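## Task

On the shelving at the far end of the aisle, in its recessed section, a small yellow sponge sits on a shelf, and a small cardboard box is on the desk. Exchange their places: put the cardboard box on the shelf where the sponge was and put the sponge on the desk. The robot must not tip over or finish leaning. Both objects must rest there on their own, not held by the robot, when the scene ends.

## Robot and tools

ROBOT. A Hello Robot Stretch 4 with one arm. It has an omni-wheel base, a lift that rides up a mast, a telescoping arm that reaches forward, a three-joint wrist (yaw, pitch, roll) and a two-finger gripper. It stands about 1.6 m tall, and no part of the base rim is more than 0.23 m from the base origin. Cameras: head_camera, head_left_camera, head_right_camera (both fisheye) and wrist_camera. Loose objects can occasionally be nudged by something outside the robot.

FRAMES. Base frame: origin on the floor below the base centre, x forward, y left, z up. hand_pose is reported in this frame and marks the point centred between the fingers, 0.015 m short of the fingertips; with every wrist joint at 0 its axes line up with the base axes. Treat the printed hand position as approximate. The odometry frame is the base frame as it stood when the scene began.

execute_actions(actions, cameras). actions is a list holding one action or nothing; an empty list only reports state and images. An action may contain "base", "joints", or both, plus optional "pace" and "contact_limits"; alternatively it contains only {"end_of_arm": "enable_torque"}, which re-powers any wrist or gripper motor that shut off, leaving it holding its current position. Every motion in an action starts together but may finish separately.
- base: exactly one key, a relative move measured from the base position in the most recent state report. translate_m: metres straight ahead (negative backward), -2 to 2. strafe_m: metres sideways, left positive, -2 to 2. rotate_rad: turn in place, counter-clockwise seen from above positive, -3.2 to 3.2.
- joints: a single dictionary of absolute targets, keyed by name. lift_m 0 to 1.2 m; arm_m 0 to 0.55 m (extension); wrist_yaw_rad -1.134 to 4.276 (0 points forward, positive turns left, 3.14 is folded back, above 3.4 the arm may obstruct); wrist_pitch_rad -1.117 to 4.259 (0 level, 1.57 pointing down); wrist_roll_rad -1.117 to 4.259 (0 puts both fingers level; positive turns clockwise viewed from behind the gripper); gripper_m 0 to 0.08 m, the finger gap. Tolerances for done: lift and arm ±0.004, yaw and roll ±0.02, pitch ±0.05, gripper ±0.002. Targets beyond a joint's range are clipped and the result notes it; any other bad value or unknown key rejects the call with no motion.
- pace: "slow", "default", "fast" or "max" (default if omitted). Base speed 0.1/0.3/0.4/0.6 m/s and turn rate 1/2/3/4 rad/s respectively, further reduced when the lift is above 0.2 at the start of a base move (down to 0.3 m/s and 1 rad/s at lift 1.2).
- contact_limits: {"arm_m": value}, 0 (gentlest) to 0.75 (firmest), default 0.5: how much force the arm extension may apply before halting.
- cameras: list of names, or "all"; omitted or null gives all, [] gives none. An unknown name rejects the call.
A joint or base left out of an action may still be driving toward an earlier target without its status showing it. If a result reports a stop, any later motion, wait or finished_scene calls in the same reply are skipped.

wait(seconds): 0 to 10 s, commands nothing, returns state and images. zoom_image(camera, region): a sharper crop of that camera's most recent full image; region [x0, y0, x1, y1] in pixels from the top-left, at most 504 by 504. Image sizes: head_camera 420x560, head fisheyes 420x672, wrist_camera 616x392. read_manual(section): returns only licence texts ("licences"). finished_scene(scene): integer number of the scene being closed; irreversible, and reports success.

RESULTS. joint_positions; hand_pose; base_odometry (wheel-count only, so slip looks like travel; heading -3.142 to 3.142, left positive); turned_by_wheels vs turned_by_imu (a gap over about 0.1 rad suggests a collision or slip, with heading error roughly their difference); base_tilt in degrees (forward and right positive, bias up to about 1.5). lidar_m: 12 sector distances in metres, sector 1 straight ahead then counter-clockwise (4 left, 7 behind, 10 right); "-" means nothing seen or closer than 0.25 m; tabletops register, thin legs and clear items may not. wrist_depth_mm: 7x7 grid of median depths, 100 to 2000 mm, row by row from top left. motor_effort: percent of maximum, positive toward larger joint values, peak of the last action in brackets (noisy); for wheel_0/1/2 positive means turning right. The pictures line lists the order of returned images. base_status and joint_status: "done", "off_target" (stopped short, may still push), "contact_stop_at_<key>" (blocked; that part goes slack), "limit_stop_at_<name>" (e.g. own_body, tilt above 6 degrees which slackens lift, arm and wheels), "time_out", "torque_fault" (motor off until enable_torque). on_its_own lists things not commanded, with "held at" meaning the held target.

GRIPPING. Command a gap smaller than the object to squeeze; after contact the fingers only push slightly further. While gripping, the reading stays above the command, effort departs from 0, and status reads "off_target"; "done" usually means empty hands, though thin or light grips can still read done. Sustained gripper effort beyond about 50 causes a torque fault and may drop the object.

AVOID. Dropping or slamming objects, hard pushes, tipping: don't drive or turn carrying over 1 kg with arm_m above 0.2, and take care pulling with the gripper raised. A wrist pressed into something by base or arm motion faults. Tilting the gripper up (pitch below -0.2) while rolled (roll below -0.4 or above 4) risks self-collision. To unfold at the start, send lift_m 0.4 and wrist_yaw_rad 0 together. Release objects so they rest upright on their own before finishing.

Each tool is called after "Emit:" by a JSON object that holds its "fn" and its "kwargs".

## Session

Emit:
{"fn": "execute_actions", "kwargs": {"actions": []}}

Scene clock: 0.00 s.
base_odometry: x=+0.000 y=+0.000 heading=+0.000 (m, m, rad; odometry frame)
turned_by_wheels: +0.000 (rad since the last result)
turned_by_imu: +0.000 (rad since the last result)
base_tilt: forward=+0.5 right=-0.2 (deg)
lidar_m: 0.66 1.62 1.57 1.62 2.29 1.43 1.54 2.20 2.16 0.85 0.86 0.63
base_status: not commanded
joint_positions: lift_m=+0.246 arm_m=+0.002 wrist_yaw_rad=+3.177 wrist_pitch_rad=+0.010 wrist_roll_rad=-0.001 gripper_m=+0.040
joint_status: not commanded
motor_effort: lift_m=+21 arm_m=-1 wrist_yaw_rad=+1 wrist_pitch_rad=-8 wrist_roll_rad=+0 gripper_m=+4 wheel_0=+0 wheel_1=+0 wheel_2=-1 (%)
hand_pose: x=-0.0431 y=+0.0799 z=+0.4218 quat_wxyz=(-0.018, -0.005, +0.000, +1.000) (m; base frame)
wrist_depth_mm: - 142 230 - - - 1863 / - 112 141 - 1863 1576 1499 / - 112 141 - - - 1863 / - 126 157 - - - 1863 / 192 - - - - - 1921 / 211 1618 1576 1537 162 1366 1366 / 208 1138 102 1078 146 - 976
pictures: head_camera, head_left_camera, head_right_camera, wrist_camera
Images, in order (width x height): head_camera 420x560, head_left_camera 420x672, head_right_camera 420x672, wrist_camera 616x392.

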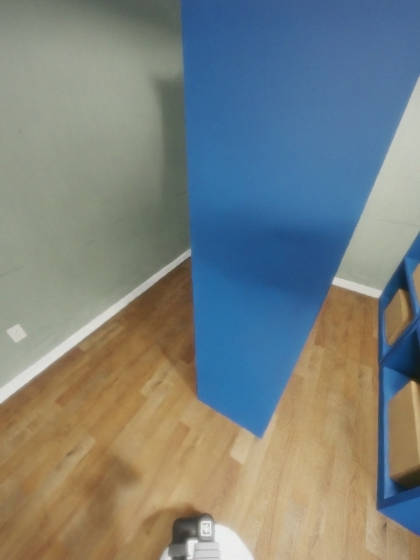

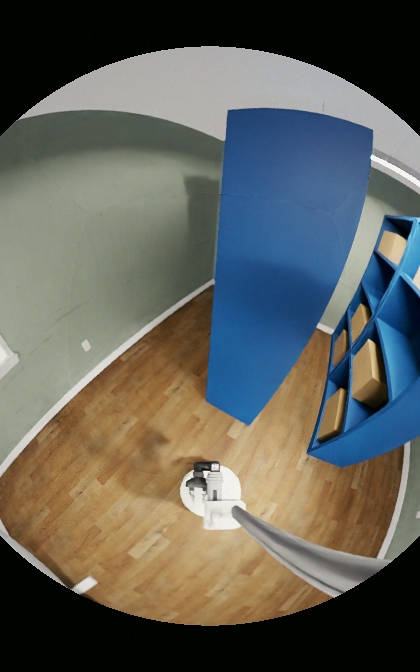

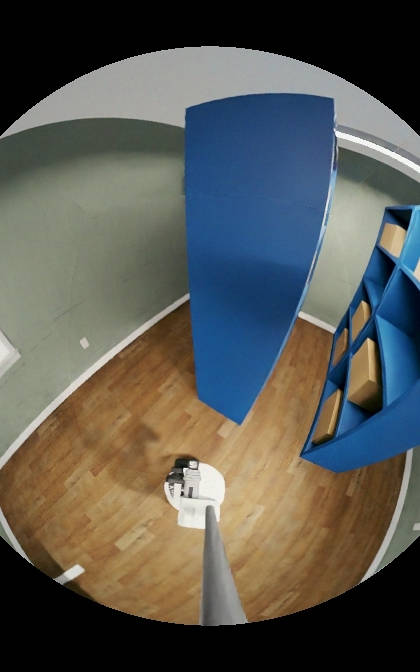

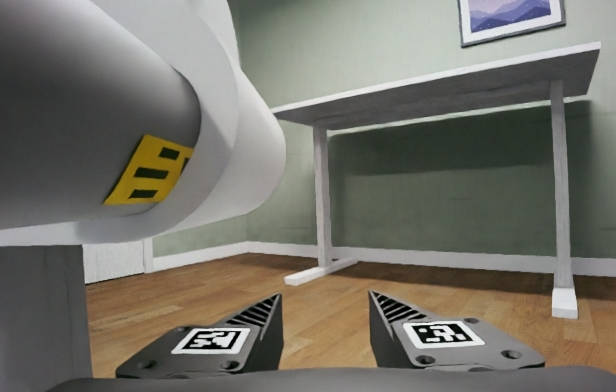

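Emit:
{"fn": "execute_actions", "kwargs": {"actions": [{"base":{"rotate_rad":2.6},"joints":{"lift_m":0.85,"wrist_yaw_rad":0,"wrist_pitch_rad":0.1,"gripper_m":0.08}}], "cameras": ["head_camera","wrist_camera"]}}

Scene clock: 3.43 s.
base_odometry: x=+0.000 y=+0.000 heading=+2.600 (m, m, rad; odometry frame)
turned_by_wheels: +2.600 (rad since the last result)
turned_by_imu: +2.629 (rad since the last result)
base_tilt: forward=+0.6 right=+0.0 (deg)
lidar_m: 1.37 1.52 2.17 2.12 0.88 0.89 0.62 0.66 1.60 1.55 1.62 2.30
base_status: done
joint_positions: lift_m=+0.850 arm_m=+0.002 wrist_yaw_rad=+0.000 wrist_pitch_rad=+0.103 wrist_roll_rad=-0.001 gripper_m=+0.080
joint_status: all done
motor_effort: lift_m=+23(23) arm_m=-1(1) wrist_yaw_rad=-1(6) wrist_pitch_rad=-8(3) wrist_roll_rad=-1(1) gripper_m=+2(1) wheel_0=+2(10) wheel_1=+1(6) wheel_2=+2(8) (%)
hand_pose: x=+0.3841 y=-0.0874 z=+1.0062 quat_wxyz=(+0.999, +0.000, +0.051, +0.000) (m; base frame)
wrist_depth_mm: - 1921 1983 1863 1921 1808 1863 / - - 1983 1921 1921 1921 1921 / - - - 1921 1921 1983 1983 / - - - - 1983 - 1983 / - - - - - - - / - - - - - - 1983 / - - 134 - 1863 - -
pictures: head_camera, wrist_camera
Images, in order (width x height): head_camera 420x560, wrist_camera 616x392.

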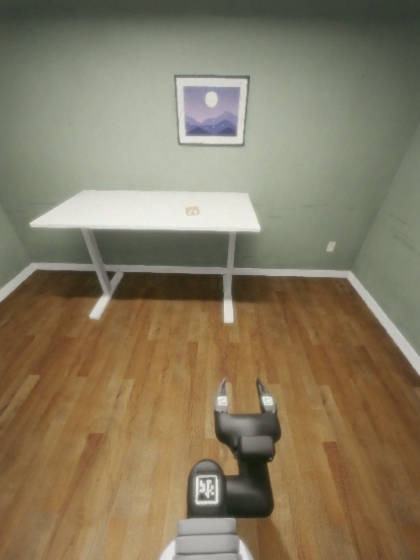

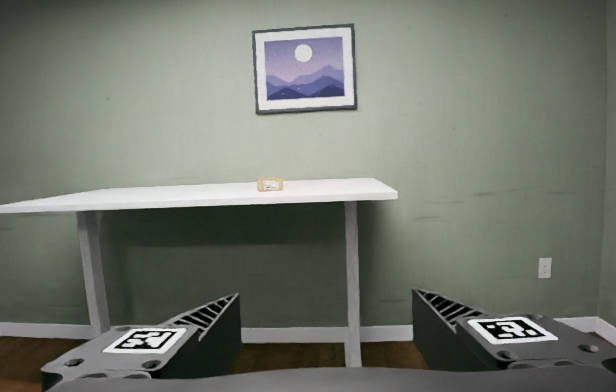

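Emit:
{"fn": "execute_actions", "kwargs": {"actions": [{"base":{"rotate_rad":-0.05},"joints":{"wrist_yaw_rad":1.57}}], "cameras": []}}

Emit:
{"fn": "execute_actions", "kwargs": {"actions": [{"base":{"strafe_m":-0.2},"pace":"fast"}], "cameras": []}}

Emit:
{"fn": "execute_actions", "kwargs": {"actions": [{"base":{"translate_m":0.95},"joints":{"arm_m":0.44},"pace":"fast"}], "cameras": ["head_camera","wrist_camera"]}}

Scene clock: 7.50 s.
base_odometry: x=+0.000 y=+0.000 heading=+2.550 (m, m, rad; odometry frame)
turned_by_wheels: -0.050 (rad since the last result)
turned_by_imu: -0.052 (rad since the last result)
base_tilt: forward=+0.8 right=-0.3 (deg)
lidar_m: 1.42 1.50 2.22 2.16 0.92 0.87 0.62 0.66 1.64 1.54 1.60 2.24
base_status: done
joint_positions: lift_m=+0.850 arm_m=+0.002 wrist_yaw_rad=+1.570 wrist_pitch_rad=+0.103 wrist_roll_rad=-0.001 gripper_m=+0.080
joint_status: all done
motor_effort: lift_m=+23(23) arm_m=-1(1) wrist_yaw_rad=+1(8) wrist_pitch_rad=-8(7) wrist_roll_rad=+0(2) gripper_m=+5(5) wheel_0=+0(9) wheel_1=+0(3) wheel_2=+0(3) (%)
hand_pose: x=+0.2602 y=+0.2114 z=+1.0062 quat_wxyz=(+0.707, -0.036, +0.036, +0.706) (m; base frame)
wrist_depth_mm: - - - - - - - / - - - - - - - / - - - - - - - / - - - - - - - / - - - - - - - / - - - - - - - / - - 134 - 1863 - -
pictures: none
No camera images: the call's "cameras" was empty. Leave "cameras" out to get every camera's image.

Scene clock: 9.30 s.
base_odometry: x=+0.111 y=+0.166 heading=+2.550 (m, m, rad; odometry frame)
turned_by_wheels: +0.000 (rad since the last result)
turned_by_imu: +0.001 (rad since the last result)
base_tilt: forward=+0.6 right=-0.1 (deg)
lidar_m: 1.42 1.48 2.40 2.35 1.02 0.66 0.62 0.64 1.42 1.36 1.38 1.95
base_status: done
joint_positions: lift_m=+0.850 arm_m=+0.002 wrist_yaw_rad=+1.570 wrist_pitch_rad=+0.103 wrist_roll_rad=-0.001 gripper_m=+0.080
joint_status: not commanded
motor_effort: lift_m=+22(23) arm_m=-1(1) wrist_yaw_rad=+1(2) wrist_pitch_rad=-7(8) wrist_roll_rad=-2(0) gripper_m=+5(3) wheel_0=+1(13) wheel_1=+0(7) wheel_2=+0(0) (%)
hand_pose: x=+0.2601 y=+0.2115 z=+1.0063 quat_wxyz=(+0.706, -0.036, +0.036, +0.706) (m; base frame)
wrist_depth_mm: - - - - - - - / - - - - - - - / - - - - - - - / - - - - - - - / 1182 - - - - - - / 1205 - - - - - - / 1118 - 133 - 1863 - -
pictures: none
No camera images: the call's "cameras" was empty. Leave "cameras" out to get every camera's image.

Scene clock: 13.13 s.
base_odometry: x=-0.677 y=+0.695 heading=+2.550 (m, m, rad; odometry frame)
turned_by_wheels: +0.000 (rad since the last result)
turned_by_imu: +0.000 (rad since the last result)
base_tilt: forward=+0.8 right=-0.1 (deg)
lidar_m: 0.47 0.49 0.70 2.29 2.47 1.77 1.58 1.99 1.39 1.33 1.42 1.30
base_status: done
joint_positions: lift_m=+0.850 arm_m=+0.439 wrist_yaw_rad=+1.570 wrist_pitch_rad=+0.103 wrist_roll_rad=-0.001 gripper_m=+0.080
joint_status: all done
motor_effort: lift_m=+22(22) arm_m=+6(7) wrist_yaw_rad=+1(1) wrist_pitch_rad=-8(7) wrist_roll_rad=-1(1) gripper_m=+5(4) wheel_0=-1(5) wheel_1=+0(5) wheel_2=+1(10) (%)
hand_pose: x=+0.6974 y=+0.2115 z=+1.0062 quat_wxyz=(+0.707, -0.037, +0.036, +0.706) (m; base frame)
wrist_depth_mm: - - - - - 1205 831 / - - - - - 1255 842 / - - - - - 1255 854 / - - - 1229 1078 976 778 / - - 517 327 455 436 418 / - 322 289 273 278 278 290 / 258 - 134 233 217 - -
pictures: head_camera, wrist_camera
Images, in order (width x height): head_camera 420x560, wrist_camera 616x392.

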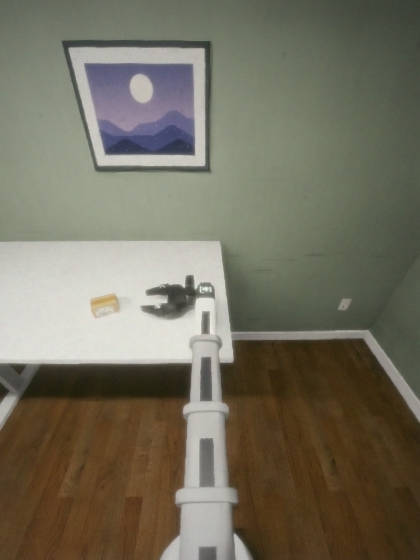

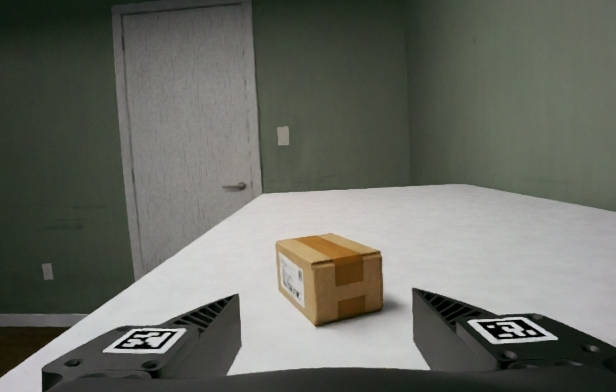

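Emit:
{"fn": "execute_actions", "kwargs": {"actions": [{"base":{"translate_m":0.05},"joints":{"arm_m":0.517,"wrist_yaw_rad":1.95,"lift_m":0.82}}], "cameras": []}}

Emit:
{"fn": "execute_actions", "kwargs": {"actions": [{"base":{"strafe_m":0.04}}], "cameras": ["wrist_camera"]}}

Scene clock: 14.47 s.
base_odometry: x=-0.719 y=+0.723 heading=+2.550 (m, m, rad; odometry frame)
turned_by_wheels: +0.000 (rad since the last result)
turned_by_imu: +0.000 (rad since the last result)
base_tilt: forward=+0.6 right=-0.1 (deg)
lidar_m: 0.43 0.44 0.63 2.31 2.44 1.82 1.63 1.96 1.39 1.32 1.43 1.28
base_status: done
joint_positions: lift_m=+0.820 arm_m=+0.516 wrist_yaw_rad=+1.950 wrist_pitch_rad=+0.103 wrist_roll_rad=-0.001 gripper_m=+0.080
joint_status: all done
motor_effort: lift_m=+18(24) arm_m=+6(8) wrist_yaw_rad=+2(7) wrist_pitch_rad=-8(8) wrist_roll_rad=+0(0) gripper_m=+5(4) wheel_0=-1(9) wheel_1=+0(7) wheel_2=+2(7) (%)
hand_pose: x=+0.6897 y=+0.2289 z=+0.9766 quat_wxyz=(+0.561, -0.043, +0.029, +0.827) (m; base frame)
wrist_depth_mm: - - - - - 1983 1756 / - - - - - - 1756 / - - - - - - 1863 / - - - - 842 750 699 / - - 397 255 289 340 324 / 248 245 222 233 214 213 223 / 185 - 134 179 166 - -
pictures: none
No camera images: the call's "cameras" was empty. Leave "cameras" out to get every camera's image.

Scene clock: 15.50 s.
base_odometry: x=-0.741 y=+0.690 heading=+2.550 (m, m, rad; odometry frame)
turned_by_wheels: +0.000 (rad since the last result)
turned_by_imu: -0.001 (rad since the last result)
base_tilt: forward=+0.6 right=-0.2 (deg)
lidar_m: 0.43 0.45 0.61 2.27 2.40 1.82 1.62 2.01 1.42 1.36 1.45 0.42
base_status: done
joint_positions: lift_m=+0.820 arm_m=+0.516 wrist_yaw_rad=+1.950 wrist_pitch_rad=+0.103 wrist_roll_rad=-0.001 gripper_m=+0.080
joint_status: not commanded
motor_effort: lift_m=+18(18) arm_m=+6(6) wrist_yaw_rad=+2(1) wrist_pitch_rad=-6(7) wrist_roll_rad=-1(0) gripper_m=+3(4) wheel_0=+1(5) wheel_1=-1(7) wheel_2=+0(1) (%)
hand_pose: x=+0.6897 y=+0.2289 z=+0.9766 quat_wxyz=(+0.561, -0.043, +0.029, +0.827) (m; base frame)
wrist_depth_mm: - - - - - 1921 1708 / - - - - - 1921 1808 / - - - - - - 1808 / - - - - 842 759 707 / - - 399 218 324 340 324 / 250 246 224 219 214 213 224 / 185 - 134 179 166 - -
pictures: wrist_camera
Images, in order (width x height): wrist_camera 616x392.

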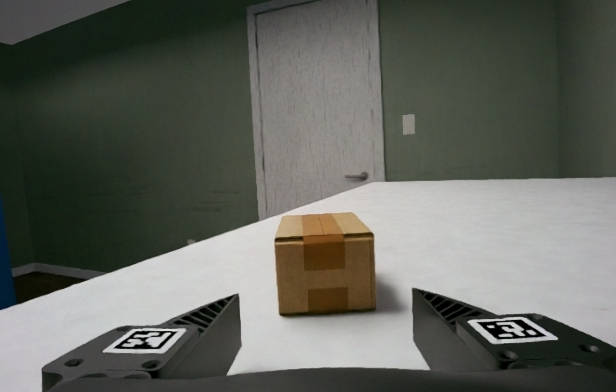

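Do it in two steps.

Emit:
{"fn": "execute_actions", "kwargs": {"actions": [{"base":{"strafe_m":0.047},"joints":{"arm_m":0.497}}], "cameras": []}}

Emit:
{"fn": "execute_actions", "kwargs": {"actions": [{"base":{"strafe_m":0.047},"joints":{"arm_m":0.478}}], "cameras": []}}

Emit:
{"fn": "execute_actions", "kwargs": {"actions": [{"joints":{"gripper_m":0.03}}], "cameras": []}}

Emit:
{"fn": "execute_actions", "kwargs": {"actions": [{"joints":{"lift_m":0.88}}], "cameras": ["wrist_camera"]}}

Emit:
{"fn": "execute_actions", "kwargs": {"actions": [{"base":{"translate_m":-0.3},"joints":{"arm_m":0}}], "cameras": []}}

Emit:
{"fn": "execute_actions", "kwargs": {"actions": [{"base":{"rotate_rad":3.105},"joints":{"wrist_yaw_rad":0}}], "cameras": ["head_camera"]}}

Scene clock: 16.80 s.
base_odometry: x=-0.768 y=+0.651 heading=+2.550 (m, m, rad; odometry frame)
turned_by_wheels: +0.000 (rad since the last result)
turned_by_imu: -0.001 (rad since the last result)
base_tilt: forward=+0.6 right=-0.2 (deg)
lidar_m: 0.43 0.41 0.61 2.24 2.36 1.80 1.61 2.10 1.50 1.39 1.48 0.43
base_status: done
joint_positions: lift_m=+0.820 arm_m=+0.498 wrist_yaw_rad=+1.950 wrist_pitch_rad=+0.103 wrist_roll_rad=-0.001 gripper_m=+0.080
joint_status: all done
motor_effort: lift_m=+18(18) arm_m=-7(7) wrist_yaw_rad=+1(2) wrist_pitch_rad=-7(8) wrist_roll_rad=+0(2) gripper_m=+4(5) wheel_0=+0(11) wheel_1=-2(7) wheel_2=+1(1) (%)
hand_pose: x=+0.6720 y=+0.2289 z=+0.9766 quat_wxyz=(+0.560, -0.043, +0.029, +0.827) (m; base frame)
wrist_depth_mm: - - - - - 1808 1808 / - - - - - 1863 1756 / - - - - - 1983 1863 / - - - - 831 759 707 / - - 399 179 317 340 322 / 248 245 222 168 168 213 224 / 185 - 134 170 166 - -
pictures: none
No camera images: the call's "cameras" was empty. Leave "cameras" out to get every camera's image.

Scene clock: 17.90 s.
base_odometry: x=-0.794 y=+0.612 heading=+2.550 (m, m, rad; odometry frame)
turned_by_wheels: +0.000 (rad since the last result)
turned_by_imu: -0.001 (rad since the last result)
base_tilt: forward=+0.5 right=-0.3 (deg)
lidar_m: 0.42 0.44 0.62 2.19 2.31 1.77 1.63 2.14 1.54 1.44 1.58 0.45
base_status: done
joint_positions: lift_m=+0.820 arm_m=+0.479 wrist_yaw_rad=+1.950 wrist_pitch_rad=+0.103 wrist_roll_rad=-0.001 gripper_m=+0.080
joint_status: all done
motor_effort: lift_m=+18(18) arm_m=-7(6) wrist_yaw_rad=+1(1) wrist_pitch_rad=-8(8) wrist_roll_rad=+0(1) gripper_m=+6(5) wheel_0=+0(7) wheel_1=-1(6) wheel_2=+1(0) (%)
hand_pose: x=+0.6530 y=+0.2289 z=+0.9766 quat_wxyz=(+0.560, -0.043, +0.029, +0.827) (m; base frame)
wrist_depth_mm: - - - - - 1863 1708 / - - - - - 1921 1708 / - - - - - 1921 1808 / - - - - 854 768 691 / - - 397 181 351 340 322 / 248 246 137 118 119 214 224 / 185 - 118 118 118 - -
pictures: none
No camera images: the call's "cameras" was empty. Leave "cameras" out to get every camera's image.

Scene clock: 18.90 s.
base_odometry: x=-0.794 y=+0.612 heading=+2.550 (m, m, rad; odometry frame)
turned_by_wheels: +0.000 (rad since the last result)
turned_by_imu: +0.000 (rad since the last result)
base_tilt: forward=+0.7 right=-0.1 (deg)
lidar_m: 0.41 0.42 0.64 2.21 2.31 1.78 1.63 2.14 1.52 1.46 1.52 0.43
base_status: not commanded
joint_positions: lift_m=+0.820 arm_m=+0.479 wrist_yaw_rad=+1.950 wrist_pitch_rad=+0.103 wrist_roll_rad=-0.001 gripper_m=+0.060
joint_status: gripper_m off_target (ended at +0.060, target +0.030)
on_its_own: gripper_m is held at +0.054, not at your +0.030, by its contact guard: the fingers met something
motor_effort: lift_m=+18(18) arm_m=-7(7) wrist_yaw_rad=+0(1) wrist_pitch_rad=-9(7) wrist_roll_rad=+0(1) gripper_m=-38(48) wheel_0=+0(1) wheel_1=-1(1) wheel_2=+1(1) (%)
hand_pose: x=+0.6529 y=+0.2289 z=+0.9766 quat_wxyz=(+0.560, -0.043, +0.029, +0.827) (m; base frame)
wrist_depth_mm: - - - - - 1863 1708 / - - - - - 1921 1756 / - - - - - 1921 1708 / - - - - 854 768 699 / - - 397 180 324 340 324 / 249 247 136 118 117 219 212 / 185 - 116 118 118 - -
pictures: none
No camera images: the call's "cameras" was empty. Leave "cameras" out to get every camera's image.

Scene clock: 20.07 s.
base_odometry: x=-0.794 y=+0.612 heading=+2.550 (m, m, rad; odometry frame)
turned_by_wheels: +0.000 (rad since the last result)
turned_by_imu: +0.000 (rad since the last result)
base_tilt: forward=+0.5 right=-0.2 (deg)
lidar_m: 0.41 0.45 0.62 2.17 2.29 1.79 1.63 2.12 1.53 1.45 1.56 0.44
base_status: not commanded
joint_positions: lift_m=+0.880 arm_m=+0.479 wrist_yaw_rad=+1.950 wrist_pitch_rad=+0.104 wrist_roll_rad=-0.001 gripper_m=+0.060
joint_status: all done
on_its_own: gripper_m is held at +0.054, not at your +0.030, by its contact guard: the fingers met something
motor_effort: lift_m=+23(23) arm_m=-7(6) wrist_yaw_rad=+0(1) wrist_pitch_rad=-8(10) wrist_roll_rad=-2(2) gripper_m=-39(38) wheel_0=+0(0) wheel_1=-1(1) wheel_2=+1(1) (%)
hand_pose: x=+0.6529 y=+0.2289 z=+1.0360 quat_wxyz=(+0.560, -0.043, +0.029, +0.827) (m; base frame)
wrist_depth_mm: - - - - - 1921 1708 / - - - - - 1921 1756 / - - - - - 1808 1756 / - - - - - 1863 1537 / - - - 180 521 549 525 / - - 136 118 117 355 340 / - - 116 118 118 - -
pictures: wrist_camera
Images, in order (width x height): wrist_camera 616x392.

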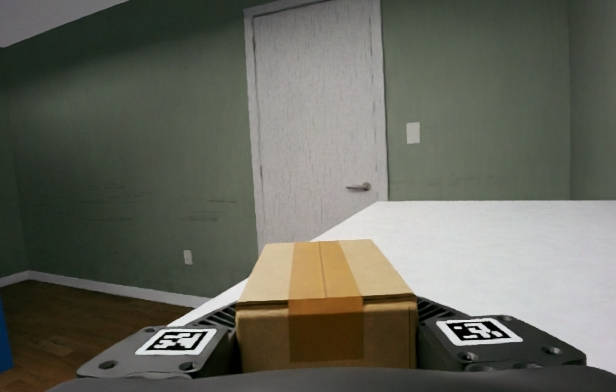

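Scene clock: 22.53 s.
base_odometry: x=-0.545 y=+0.445 heading=+2.550 (m, m, rad; odometry frame)
turned_by_wheels: +0.000 (rad since the last result)
turned_by_imu: -0.001 (rad since the last result)
base_tilt: forward=+0.6 right=-0.2 (deg)
lidar_m: 0.71 0.75 1.06 2.18 2.32 1.49 1.33 1.42 1.55 1.43 1.52 0.75
base_status: done
joint_positions: lift_m=+0.880 arm_m=+0.003 wrist_yaw_rad=+1.950 wrist_pitch_rad=+0.104 wrist_roll_rad=+0.000 gripper_m=+0.060
joint_status: all done
joint sent to its limit — the command would take arm_m past its lower limit, so that joint was sent only as far as its limit.
on_its_own: gripper_m is held at +0.054, not at your +0.030, by its contact guard: the fingers met something
motor_effort: lift_m=+23(23) arm_m=-7(6) wrist_yaw_rad=+0(1) wrist_pitch_rad=-10(11) wrist_roll_rad=-2(0) gripper_m=-37(38) wheel_0=+1(3) wheel_1=+1(3) wheel_2=+0(8) (%)
hand_pose: x=+0.1764 y=+0.2289 z=+1.0360 quat_wxyz=(+0.560, -0.043, +0.029, +0.827) (m; base frame)
wrist_depth_mm: 1499 - - - - 1808 1708 / 1499 - - - - 1808 1708 / 1499 - - - - 1983 1808 / 1499 - - - - 1983 1808 / 1537 - - 180 - 1983 1808 / 1537 - 136 118 117 1921 1808 / 1499 - 116 118 118 - -
pictures: none
No camera images: the call's "cameras" was empty. Leave "cameras" out to get every camera's image.

Scene clock: 25.40 s.
base_odometry: x=-0.545 y=+0.445 heading=-0.628 (m, m, rad; odometry frame)
turned_by_wheels: +3.105 (rad since the last result)
turned_by_imu: +3.140 (rad since the last result)
base_tilt: forward=+0.8 right=-0.2 (deg)
lidar_m: 1.34 1.40 1.55 1.45 1.48 0.78 0.73 0.77 1.05 2.19 2.30 1.49
base_status: done
joint_positions: lift_m=+0.880 arm_m=+0.003 wrist_yaw_rad=+0.000 wrist_pitch_rad=+0.104 wrist_roll_rad=+0.000 gripper_m=+0.060
joint_status: all done
on_its_own: gripper_m is held at +0.054, not at your +0.030, by its contact guard: the fingers met something
motor_effort: lift_m=+23(23) arm_m=-7(6) wrist_yaw_rad=+0(5) wrist_pitch_rad=-11(11) wrist_roll_rad=-1(1) gripper_m=-39(37) wheel_0=-1(10) wheel_1=-1(6) wheel_2=-1(5) (%)
hand_pose: x=+0.3851 y=-0.0874 z=+1.0360 quat_wxyz=(+0.999, +0.000, +0.052, +0.000) (m; base frame)
wrist_depth_mm: - - 1078 - - 1281 1042 / - - 1098 - - 1430 1060 / - - 1078 - - 1921 1078 / - - 1118 - - 1464 1118 / - - 1118 181 - 1499 1118 / - - 137 118 117 1160 1138 / 1863 - 116 118 117 - -
pictures: head_camera
Images, in order (width x height): head_camera 420x560.

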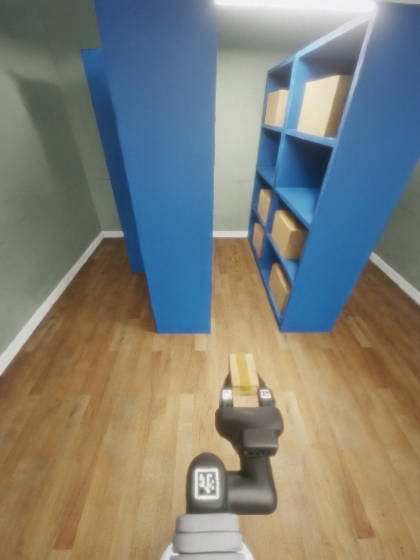

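Emit:
{"fn": "execute_actions", "kwargs": {"actions": [{"base":{"strafe_m":-0.31},"pace":"fast"}], "cameras": []}}

Emit:
{"fn": "execute_actions", "kwargs": {"actions": [{"base":{"translate_m":1.05},"pace":"fast"}], "cameras": ["head_camera"]}}

Scene clock: 27.67 s.
base_odometry: x=-0.727 y=+0.194 heading=-0.628 (m, m, rad; odometry frame)
turned_by_wheels: +0.000 (rad since the last result)
turned_by_imu: +0.001 (rad since the last result)
base_tilt: forward=+0.6 right=-0.2 (deg)
lidar_m: 1.33 1.39 1.88 1.77 1.84 0.76 0.70 0.77 1.05 1.88 1.99 1.39
base_status: done
joint_positions: lift_m=+0.880 arm_m=+0.003 wrist_yaw_rad=+0.000 wrist_pitch_rad=+0.104 wrist_roll_rad=+0.000 gripper_m=+0.060
joint_status: not commanded
on_its_own: gripper_m is held at +0.054, not at your +0.030, by its contact guard: the fingers met something
motor_effort: lift_m=+23(23) arm_m=-6(6) wrist_yaw_rad=+1(1) wrist_pitch_rad=-11(11) wrist_roll_rad=-1(2) gripper_m=-38(39) wheel_0=+1(11) wheel_1=+1(9) wheel_2=-1(3) (%)
hand_pose: x=+0.3851 y=-0.0874 z=+1.0360 quat_wxyz=(+0.999, +0.000, +0.052, +0.000) (m; base frame)
wrist_depth_mm: 1098 1060 1499 - 1078 1060 - / - 1098 1708 - 1308 1098 - / - 1118 1499 - 1983 1078 - / - 1138 1499 - 1430 1118 - / - 1138 1756 181 1138 1138 - / - 1182 136 118 117 1160 - / - - 115 118 118 - -
pictures: none
No camera images: the call's "cameras" was empty. Leave "cameras" out to get every camera's image.

Scene clock: 31.80 s.
base_odometry: x=+0.123 y=-0.423 heading=-0.628 (m, m, rad; odometry frame)
turned_by_wheels: +0.000 (rad since the last result)
turned_by_imu: -0.001 (rad since the last result)
base_tilt: forward=+0.8 right=-0.3 (deg)
lidar_m: 1.01 0.38 0.39 1.81 1.90 2.61 2.16 1.91 1.98 1.90 0.43 0.50
base_status: done
joint_positions: lift_m=+0.880 arm_m=+0.003 wrist_yaw_rad=+0.000 wrist_pitch_rad=+0.104 wrist_roll_rad=+0.000 gripper_m=+0.060
joint_status: not commanded
on_its_own: gripper_m is held at +0.054, not at your +0.030, by its contact guard: the fingers met something
motor_effort: lift_m=+23(23) arm_m=-6(7) wrist_yaw_rad=+1(0) wrist_pitch_rad=-12(9) wrist_roll_rad=-2(1) gripper_m=-40(38) wheel_0=-1(6) wheel_1=-1(6) wheel_2=+1(11) (%)
hand_pose: x=+0.3851 y=-0.0874 z=+1.0360 quat_wxyz=(+0.999, +0.000, +0.052, +0.000) (m; base frame)
wrist_depth_mm: 778 854 1863 1756 1281 904 878 / 504 917 1863 1808 1430 917 904 / 496 732 1921 1863 1863 917 917 / 496 715 1921 1983 1863 891 820 / 488 960 1983 181 960 878 430 / 991 976 136 118 117 683 654 / 991 - 116 118 118 - -
pictures: head_camera
Images, in order (width x height): head_camera 420x560.

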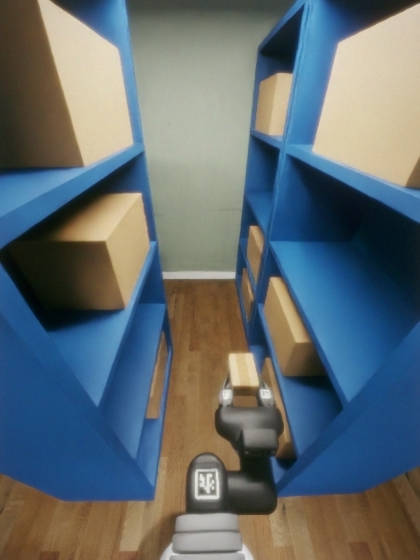

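Emit:
{"fn": "execute_actions", "kwargs": {"actions": [{"base":{"strafe_m":-0.04}}], "cameras": []}}

Emit:
{"fn": "execute_actions", "kwargs": {"actions": [{"base":{"translate_m":0.5}}], "cameras": []}}

Emit:
{"fn": "execute_actions", "kwargs": {"actions": [{"base":{"translate_m":0.4}}], "cameras": ["head_camera"]}}

Scene clock: 32.93 s.
base_odometry: x=+0.099 y=-0.455 heading=-0.628 (m, m, rad; odometry frame)
turned_by_wheels: +0.000 (rad since the last result)
turned_by_imu: +0.000 (rad since the last result)
base_tilt: forward=+0.6 right=-0.1 (deg)
lidar_m: 1.15 0.42 0.40 1.83 1.93 2.67 2.15 1.91 1.94 1.86 0.39 0.41
base_status: done
joint_positions: lift_m=+0.880 arm_m=+0.003 wrist_yaw_rad=+0.000 wrist_pitch_rad=+0.104 wrist_roll_rad=+0.000 gripper_m=+0.060
joint_status: not commanded
on_its_own: gripper_m is held at +0.054, not at your +0.030, by its contact guard: the fingers met something
motor_effort: lift_m=+23(22) arm_m=-6(6) wrist_yaw_rad=+0(0) wrist_pitch_rad=-10(9) wrist_roll_rad=-1(2) gripper_m=-38(35) wheel_0=+0(6) wheel_1=+0(8) wheel_2=+0(0) (%)
hand_pose: x=+0.3850 y=-0.0874 z=+1.0360 quat_wxyz=(+0.999, +0.000, +0.052, +0.000) (m; base frame)
wrist_depth_mm: 768 891 1863 1808 917 878 878 / 591 904 1808 1863 960 917 917 / 554 809 1921 1863 976 904 917 / 559 809 1921 1921 1025 891 831 / 554 976 1983 180 946 525 389 / 1008 976 136 118 117 691 580 / 1008 - 116 118 118 - -
pictures: none
No camera images: the call's "cameras" was empty. Leave "cameras" out to get every camera's image.

Scene clock: 36.10 s.
base_odometry: x=+0.504 y=-0.749 heading=-0.628 (m, m, rad; odometry frame)
turned_by_wheels: +0.000 (rad since the last result)
turned_by_imu: -0.001 (rad since the last result)
base_tilt: forward=+0.6 right=-0.2 (deg)
lidar_m: 1.20 0.41 0.28 0.27 0.29 3.05 2.70 2.77 0.28 0.28 0.28 0.43
base_status: done
joint_positions: lift_m=+0.880 arm_m=+0.003 wrist_yaw_rad=+0.000 wrist_pitch_rad=+0.104 wrist_roll_rad=+0.000 gripper_m=+0.060
joint_status: not commanded
on_its_own: gripper_m is held at +0.054, not at your +0.030, by its contact guard: the fingers met something
motor_effort: lift_m=+23(22) arm_m=-6(6) wrist_yaw_rad=+0(0) wrist_pitch_rad=-9(10) wrist_roll_rad=-1(1) gripper_m=-38(38) wheel_0=+0(9) wheel_1=+0(5) wheel_2=-1(8) (%)
hand_pose: x=+0.3850 y=-0.0874 z=+1.0360 quat_wxyz=(+0.999, +0.000, +0.052, +0.000) (m; base frame)
wrist_depth_mm: 1160 1336 1366 1397 1098 445 410 / 1308 1430 1430 1397 1308 480 418 / 1366 1430 1366 1430 1366 492 424 / 1366 1464 1430 1464 1336 496 433 / 1430 1430 1430 180 1397 500 392 / 1229 1464 136 118 117 449 449 / 500 - 116 118 117 - -
pictures: none
No camera images: the call's "cameras" was empty. Leave "cameras" out to get every camera's image.

Scene clock: 38.90 s.
base_odometry: x=+0.828 y=-0.984 heading=-0.628 (m, m, rad; odometry frame)
turned_by_wheels: +0.000 (rad since the last result)
turned_by_imu: -0.001 (rad since the last result)
base_tilt: forward=+0.6 right=-0.1 (deg)
lidar_m: 1.22 0.40 0.30 0.27 0.29 0.41 3.18 0.44 0.30 0.28 0.30 0.43
base_status: done
joint_positions: lift_m=+0.880 arm_m=+0.003 wrist_yaw_rad=+0.000 wrist_pitch_rad=+0.104 wrist_roll_rad=+0.000 gripper_m=+0.060
joint_status: not commanded
on_its_own: gripper_m is held at +0.054, not at your +0.030, by its contact guard: the fingers met something
motor_effort: lift_m=+23(22) arm_m=-7(6) wrist_yaw_rad=+0(1) wrist_pitch_rad=-10(11) wrist_roll_rad=-1(0) gripper_m=-41(38) wheel_0=-1(4) wheel_1=+0(6) wheel_2=+1(7) (%)
hand_pose: x=+0.3850 y=-0.0874 z=+1.0360 quat_wxyz=(+0.999, +0.000, +0.052, +0.000) (m; base frame)
wrist_depth_mm: 991 976 976 976 946 904 891 / 1008 1008 991 991 960 917 917 / 1025 1042 1008 1008 976 931 917 / 1025 1025 1025 1025 1008 878 831 / 1060 1042 1042 180 991 521 389 / 1060 1060 136 118 117 991 574 / 1118 - 116 118 118 - -
pictures: head_camera
Images, in order (width x height): head_camera 420x560.

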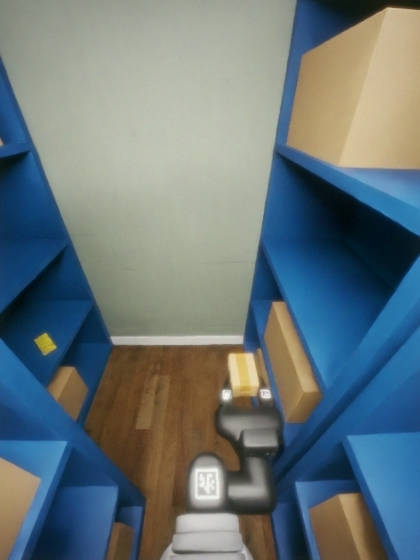

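Lower shelf (~0.6 m).

Emit:
{"fn": "execute_actions", "kwargs": {"actions": [{"base":{"translate_m":0.7},"joints":{"lift_m":0.55}}], "cameras": []}}

Emit:
{"fn": "execute_actions", "kwargs": {"actions": [{"base":{"rotate_rad":1.553}}], "cameras": ["head_camera","wrist_camera"]}}

Scene clock: 42.83 s.
base_odometry: x=+1.394 y=-1.396 heading=-0.628 (m, m, rad; odometry frame)
turned_by_wheels: +0.000 (rad since the last result)
turned_by_imu: -0.001 (rad since the last result)
base_tilt: forward=+0.5 right=-0.2 (deg)
lidar_m: 0.52 0.54 0.74 0.71 0.54 0.48 1.19 0.43 0.30 0.27 0.31 0.40
base_status: done
joint_positions: lift_m=+0.550 arm_m=+0.003 wrist_yaw_rad=+0.000 wrist_pitch_rad=+0.104 wrist_roll_rad=+0.000 gripper_m=+0.060
joint_status: all done
on_its_own: gripper_m is held at +0.054, not at your +0.030, by its contact guard: the fingers met something
motor_effort: lift_m=+19(21) arm_m=-6(6) wrist_yaw_rad=+0(1) wrist_pitch_rad=-10(10) wrist_roll_rad=-1(0) gripper_m=-38(40) wheel_0=-2(4) wheel_1=+0(3) wheel_2=+2(9) (%)
hand_pose: x=+0.3850 y=-0.0874 z=+0.7063 quat_wxyz=(+0.999, +0.000, +0.052, +0.000) (m; base frame)
wrist_depth_mm: 306 306 304 306 301 301 300 / 312 310 309 309 309 306 303 / 319 312 315 314 310 309 309 / 322 322 320 319 319 317 314 / 327 327 324 180 322 320 320 / 336 332 136 118 117 324 327 / 340 - 116 118 118 - -
pictures: none
No camera images: the call's "cameras" was empty. Leave "cameras" out to get every camera's image.

Scene clock: 44.87 s.
base_odometry: x=+1.394 y=-1.396 heading=+0.925 (m, m, rad; odometry frame)
turned_by_wheels: +1.553 (rad since the last result)
turned_by_imu: +1.570 (rad since the last result)
base_tilt: forward=+0.7 right=-0.2 (deg)
lidar_m: 0.73 0.57 0.48 1.13 0.43 0.31 0.28 0.31 0.41 0.52 0.55 0.73
base_status: done
joint_positions: lift_m=+0.550 arm_m=+0.003 wrist_yaw_rad=+0.000 wrist_pitch_rad=+0.104 wrist_roll_rad=+0.000 gripper_m=+0.060
joint_status: not commanded
on_its_own: gripper_m is held at +0.054, not at your +0.030, by its contact guard: the fingers met something
motor_effort: lift_m=+19(19) arm_m=-6(6) wrist_yaw_rad=+0(0) wrist_pitch_rad=-10(9) wrist_roll_rad=+0(2) gripper_m=-39(38) wheel_0=+0(11) wheel_1=-1(6) wheel_2=+0(5) (%)
hand_pose: x=+0.3851 y=-0.0874 z=+0.7063 quat_wxyz=(+0.999, +0.000, +0.052, +0.000) (m; base frame)
wrist_depth_mm: 508 500 508 508 544 554 530 / 574 741 854 931 946 798 597 / 585 842 960 976 960 878 585 / 569 831 976 991 960 891 597 / 574 798 960 180 798 759 603 / 564 615 136 118 117 549 564 / 559 - 116 118 117 - -
pictures: head_camera, wrist_camera
Images, in order (width x height): head_camera 420x560, wrist_camera 616x392.

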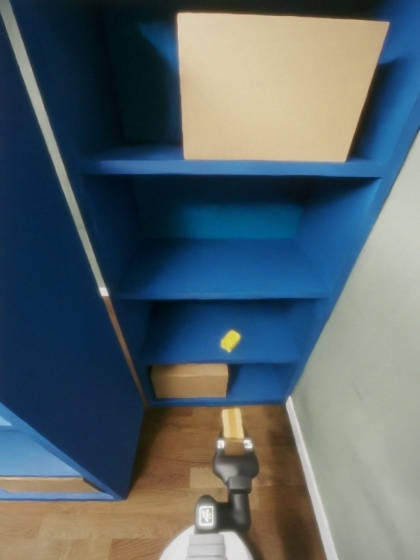

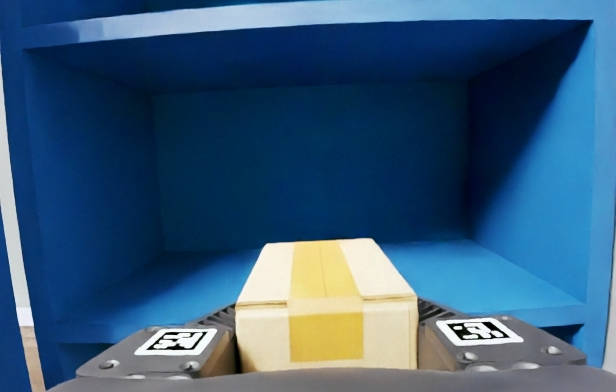

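Emit:
{"fn": "execute_actions", "kwargs": {"actions": [{"base":{"strafe_m":-0.2},"joints":{"lift_m":0.46}}], "cameras": []}}

Emit:
{"fn": "execute_actions", "kwargs": {"actions": [{"base":{"translate_m":0.15},"joints":{"arm_m":0.38}}], "cameras": ["wrist_camera"]}}

Scene clock: 46.93 s.
base_odometry: x=+1.554 y=-1.516 heading=+0.925 (m, m, rad; odometry frame)
turned_by_wheels: +0.000 (rad since the last result)
turned_by_imu: +0.001 (rad since the last result)
base_tilt: forward=+0.8 right=-0.3 (deg)
lidar_m: 0.72 0.75 0.64 1.19 0.43 0.31 0.27 0.30 0.33 0.33 0.33 0.47
base_status: done
joint_positions: lift_m=+0.460 arm_m=+0.003 wrist_yaw_rad=+0.000 wrist_pitch_rad=+0.104 wrist_roll_rad=+0.000 gripper_m=+0.060
joint_status: all done
on_its_own: gripper_m is held at +0.054, not at your +0.030, by its contact guard: the fingers met something
motor_effort: lift_m=+18(20) arm_m=-7(6) wrist_yaw_rad=+0(0) wrist_pitch_rad=-9(10) wrist_roll_rad=+0(1) gripper_m=-38(35) wheel_0=+0(5) wheel_1=+1(9) wheel_2=+0(3) (%)
hand_pose: x=+0.3851 y=-0.0874 z=+0.6163 quat_wxyz=(+0.999, +0.000, +0.052, +0.000) (m; base frame)
wrist_depth_mm: 683 715 768 759 778 488 373 / 854 946 976 931 904 504 377 / 854 960 960 960 931 517 384 / 854 991 976 976 866 517 389 / 654 640 597 180 539 521 394 / 750 788 136 118 117 492 382 / 640 - 116 118 118 - -
pictures: none
No camera images: the call's "cameras" was empty. Leave "cameras" out to get every camera's image.

Scene clock: 49.17 s.
base_odometry: x=+1.644 y=-1.396 heading=+0.925 (m, m, rad; odometry frame)
turned_by_wheels: +0.000 (rad since the last result)
turned_by_imu: -0.001 (rad since the last result)
base_tilt: forward=+0.7 right=-0.2 (deg)
lidar_m: 0.55 0.59 0.60 0.60 0.60 0.44 0.42 0.46 0.33 0.29 0.33 0.48
base_status: done
joint_positions: lift_m=+0.460 arm_m=+0.379 wrist_yaw_rad=+0.000 wrist_pitch_rad=+0.104 wrist_roll_rad=+0.000 gripper_m=+0.060
joint_status: all done
on_its_own: gripper_m is held at +0.054, not at your +0.030, by its contact guard: the fingers met something
motor_effort: lift_m=+18(18) arm_m=+7(6) wrist_yaw_rad=+0(1) wrist_pitch_rad=-11(11) wrist_roll_rad=+1(1) gripper_m=-38(39) wheel_0=+0(6) wheel_1=+1(3) wheel_2=+1(8) (%)
hand_pose: x=+0.7613 y=-0.0874 z=+0.6163 quat_wxyz=(+0.999, +0.000, +0.052, +0.000) (m; base frame)
wrist_depth_mm: 433 433 430 427 430 421 307 / 439 436 436 433 436 430 312 / 445 449 445 439 439 436 310 / 455 455 452 452 445 445 312 / 466 462 452 180 459 436 317 / 379 379 137 118 117 342 309 / 286 - 116 118 118 - -
pictures: wrist_camera
Images, in order (width x height): wrist_camera 616x392.

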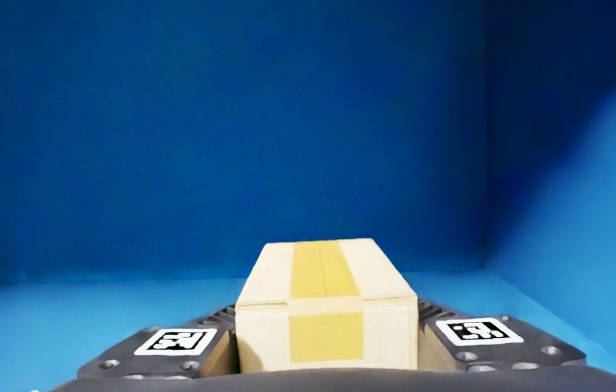

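Emit:
{"fn": "execute_actions", "kwargs": {"actions": [{"joints":{"lift_m":0.407}}], "cameras": []}}

Emit:
{"fn": "execute_actions", "kwargs": {"actions": [{"joints":{"gripper_m":0.08}}], "cameras": []}}

Emit:
{"fn": "execute_actions", "kwargs": {"actions": [{"joints":{"arm_m":0.12}}], "cameras": []}}

Emit:
{"fn": "execute_actions", "kwargs": {"actions": [{"base":{"strafe_m":0.2}}], "cameras": ["wrist_camera","head_camera"]}}

Scene clock: 50.47 s.
base_odometry: x=+1.644 y=-1.396 heading=+0.925 (m, m, rad; odometry frame)
turned_by_wheels: +0.000 (rad since the last result)
turned_by_imu: +0.000 (rad since the last result)
base_tilt: forward=+0.8 right=-0.2 (deg)
lidar_m: 0.55 0.62 0.59 0.60 0.63 0.46 0.43 0.45 0.35 0.30 0.35 0.46
base_status: not commanded
joint_positions: lift_m=+0.407 arm_m=+0.379 wrist_yaw_rad=+0.000 wrist_pitch_rad=+0.104 wrist_roll_rad=+0.000 gripper_m=+0.060
joint_status: all done
on_its_own: gripper_m is held at +0.054, not at your +0.030, by its contact guard: the fingers met something
motor_effort: lift_m=+18(21) arm_m=+6(7) wrist_yaw_rad=+0(0) wrist_pitch_rad=-11(11) wrist_roll_rad=+0(0) gripper_m=-39(35) wheel_0=+0(0) wheel_1=+1(1) wheel_2=+1(1) (%)
hand_pose: x=+0.7613 y=-0.0874 z=+0.5633 quat_wxyz=(+0.999, +0.000, +0.052, +0.000) (m; base frame)
wrist_depth_mm: 430 433 433 424 427 421 309 / 439 439 436 433 433 430 312 / 449 449 445 445 442 436 309 / 455 452 452 449 449 445 315 / 418 410 394 180 324 345 300 / 249 246 137 118 117 224 214 / 166 - 116 118 118 - -
pictures: none
No camera images: the call's "cameras" was empty. Leave "cameras" out to get every camera's image.

Scene clock: 51.40 s.
base_odometry: x=+1.644 y=-1.396 heading=+0.925 (m, m, rad; odometry frame)
turned_by_wheels: +0.000 (rad since the last result)
turned_by_imu: +0.000 (rad since the last result)
base_tilt: forward=+0.8 right=-0.2 (deg)
lidar_m: 0.57 0.58 0.61 0.61 0.64 0.43 0.43 0.46 0.34 0.30 0.34 0.47
base_status: not commanded
joint_positions: lift_m=+0.407 arm_m=+0.379 wrist_yaw_rad=+0.000 wrist_pitch_rad=+0.104 wrist_roll_rad=+0.000 gripper_m=+0.080
joint_status: all done
motor_effort: lift_m=+18(18) arm_m=+6(7) wrist_yaw_rad=+0(0) wrist_pitch_rad=-8(12) wrist_roll_rad=-1(2) gripper_m=+5(38) wheel_0=+0(0) wheel_1=+1(1) wheel_2=+1(1) (%)
hand_pose: x=+0.7613 y=-0.0874 z=+0.5634 quat_wxyz=(+0.999, +0.000, +0.052, +0.000) (m; base frame)
wrist_depth_mm: 433 433 433 427 427 421 304 / 439 436 439 433 433 430 312 / 442 445 445 445 439 433 310 / 455 452 449 445 445 442 314 / 418 407 394 188 359 347 301 / 251 248 148 119 123 220 229 / 118 - 118 117 118 - -
pictures: none
No camera images: the call's "cameras" was empty. Leave "cameras" out to get every camera's image.

Scene clock: 53.30 s.
base_odometry: x=+1.644 y=-1.396 heading=+0.925 (m, m, rad; odometry frame)
turned_by_wheels: +0.000 (rad since the last result)
turned_by_imu: -0.001 (rad since the last result)
base_tilt: forward=+0.6 right=-0.2 (deg)
lidar_m: 0.55 0.60 0.62 0.57 0.64 0.46 0.43 0.47 0.33 0.29 0.35 0.48
base_status: not commanded
joint_positions: lift_m=+0.407 arm_m=+0.121 wrist_yaw_rad=+0.000 wrist_pitch_rad=+0.103 wrist_roll_rad=+0.000 gripper_m=+0.080
joint_status: all done
motor_effort: lift_m=+18(18) arm_m=-7(9) wrist_yaw_rad=+1(1) wrist_pitch_rad=-8(10) wrist_roll_rad=-2(2) gripper_m=+6(6) wheel_0=+0(0) wheel_1=+1(1) wheel_2=+1(1) (%)
hand_pose: x=+0.5036 y=-0.0874 z=+0.5635 quat_wxyz=(+0.999, +0.000, +0.052, +0.000) (m; base frame)
wrist_depth_mm: 683 676 683 668 676 424 307 / 691 691 683 691 683 433 310 / 707 699 699 699 691 445 309 / 723 707 715 707 691 452 315 / 430 324 359 377 370 353 304 / 267 264 262 262 260 257 255 / 512 - 134 741 741 - -
pictures: none
No camera images: the call's "cameras" was empty. Leave "cameras" out to get every camera's image.

Scene clock: 55.23 s.
base_odometry: x=+1.484 y=-1.276 heading=+0.925 (m, m, rad; odometry frame)
turned_by_wheels: +0.000 (rad since the last result)
turned_by_imu: -0.003 (rad since the last result)
base_tilt: forward=+0.8 right=-0.1 (deg)
lidar_m: 0.57 0.55 0.40 0.51 0.67 0.46 0.44 0.47 0.56 0.52 0.54 0.59
base_status: done
joint_positions: lift_m=+0.407 arm_m=+0.121 wrist_yaw_rad=+0.000 wrist_pitch_rad=+0.103 wrist_roll_rad=+0.000 gripper_m=+0.080
joint_status: not commanded
motor_effort: lift_m=+18(18) arm_m=-7(7) wrist_yaw_rad=+0(1) wrist_pitch_rad=-9(7) wrist_roll_rad=-1(2) gripper_m=+4(4) wheel_0=+0(5) wheel_1=+0(9) wheel_2=+0(1) (%)
hand_pose: x=+0.5036 y=-0.0874 z=+0.5635 quat_wxyz=(+0.999, +0.000, +0.052, +0.000) (m; base frame)
wrist_depth_mm: 580 683 683 668 668 668 580 / 591 683 683 683 683 683 585 / 585 707 707 691 691 691 580 / 574 715 699 699 699 433 559 / 433 421 399 336 320 353 340 / 265 264 262 263 256 257 257 / 492 - 134 535 741 - -
pictures: head_camera, wrist_camera
Images, in order (width x height): head_camera 420x560, wrist_camera 616x392.

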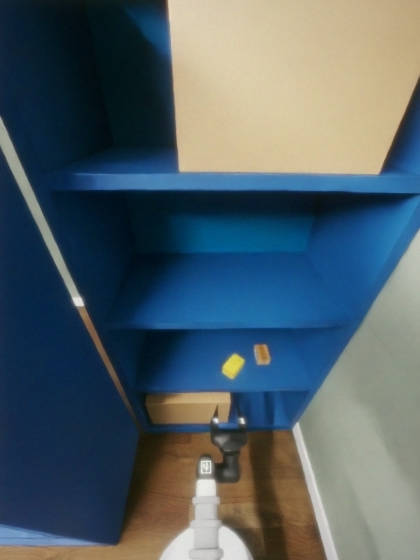

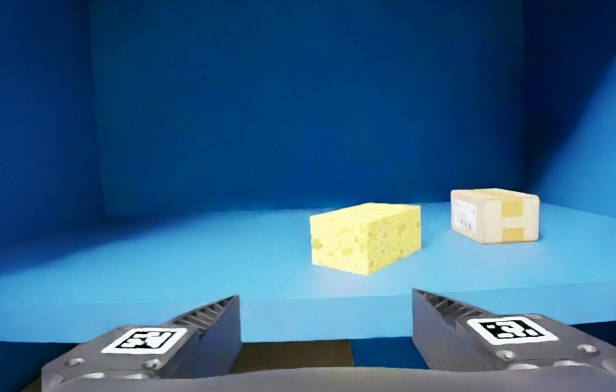

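Emit:
{"fn": "execute_actions", "kwargs": {"actions": [{"base":{"strafe_m":0.117},"joints":{"wrist_yaw_rad":-0.55}}], "cameras": []}}

Emit:
{"fn": "execute_actions", "kwargs": {"actions": [{"joints":{"arm_m":0.30}}], "cameras": ["wrist_camera"]}}

Scene clock: 56.93 s.
base_odometry: x=+1.391 y=-1.205 heading=+0.925 (m, m, rad; odometry frame)
turned_by_wheels: +0.000 (rad since the last result)
turned_by_imu: -0.001 (rad since the last result)
base_tilt: forward=+0.7 right=-0.2 (deg)
lidar_m: 0.57 0.40 0.29 0.56 0.67 0.46 0.42 0.46 0.62 0.64 0.67 0.60
base_status: done
joint_positions: lift_m=+0.407 arm_m=+0.121 wrist_yaw_rad=-0.550 wrist_pitch_rad=+0.103 wrist_roll_rad=+0.000 gripper_m=+0.080
joint_status: all done
motor_effort: lift_m=+18(18) arm_m=-6(7) wrist_yaw_rad=-1(7) wrist_pitch_rad=-9(7) wrist_roll_rad=-1(0) gripper_m=+4(5) wheel_0=+0(11) wheel_1=+0(7) wheel_2=+0(0) (%)
hand_pose: x=+0.4267 y=-0.1851 z=+0.5635 quat_wxyz=(+0.961, +0.014, +0.050, -0.271) (m; base frame)
wrist_depth_mm: 597 676 750 809 676 525 484 / 609 676 759 842 683 539 488 / 621 676 768 842 707 549 500 / 621 676 750 609 683 554 508 / 427 421 382 392 439 554 512 / 263 279 306 904 759 549 504 / 258 - 134 931 759 - -
pictures: none
No camera images: the call's "cameras" was empty. Leave "cameras" out to get every camera's image.

Scene clock: 58.57 s.
base_odometry: x=+1.391 y=-1.205 heading=+0.925 (m, m, rad; odometry frame)
turned_by_wheels: +0.000 (rad since the last result)
turned_by_imu: +0.000 (rad since the last result)
base_tilt: forward=+0.6 right=-0.3 (deg)
lidar_m: 0.56 0.40 0.28 0.60 0.66 0.45 0.42 0.45 0.63 0.64 0.67 0.61
base_status: not commanded
joint_positions: lift_m=+0.407 arm_m=+0.299 wrist_yaw_rad=-0.550 wrist_pitch_rad=+0.103 wrist_roll_rad=+0.000 gripper_m=+0.080
joint_status: all done
motor_effort: lift_m=+18(18) arm_m=+6(7) wrist_yaw_rad=+0(1) wrist_pitch_rad=-8(8) wrist_roll_rad=-2(2) gripper_m=+5(5) wheel_0=+0(0) wheel_1=+0(0) wheel_2=+0(0) (%)
hand_pose: x=+0.6044 y=-0.1851 z=+0.5635 quat_wxyz=(+0.961, +0.014, +0.050, -0.271) (m; base frame)
wrist_depth_mm: 459 504 574 654 668 521 439 / 466 512 580 661 683 530 445 / 469 521 585 661 707 544 452 / 477 525 591 676 433 530 462 / 421 415 397 235 355 355 338 / 253 249 229 229 221 227 271 / 189 - 133 185 183 - -
pictures: wrist_camera
Images, in order (width x height): wrist_camera 616x392.

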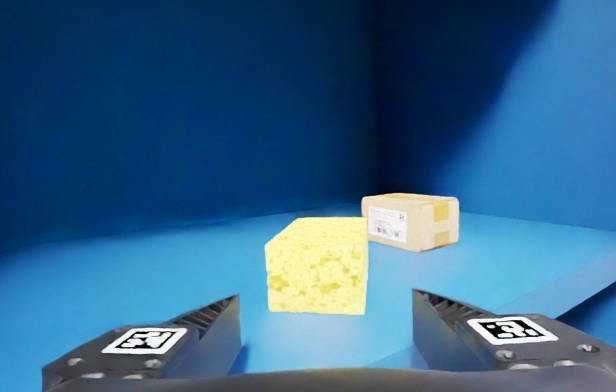

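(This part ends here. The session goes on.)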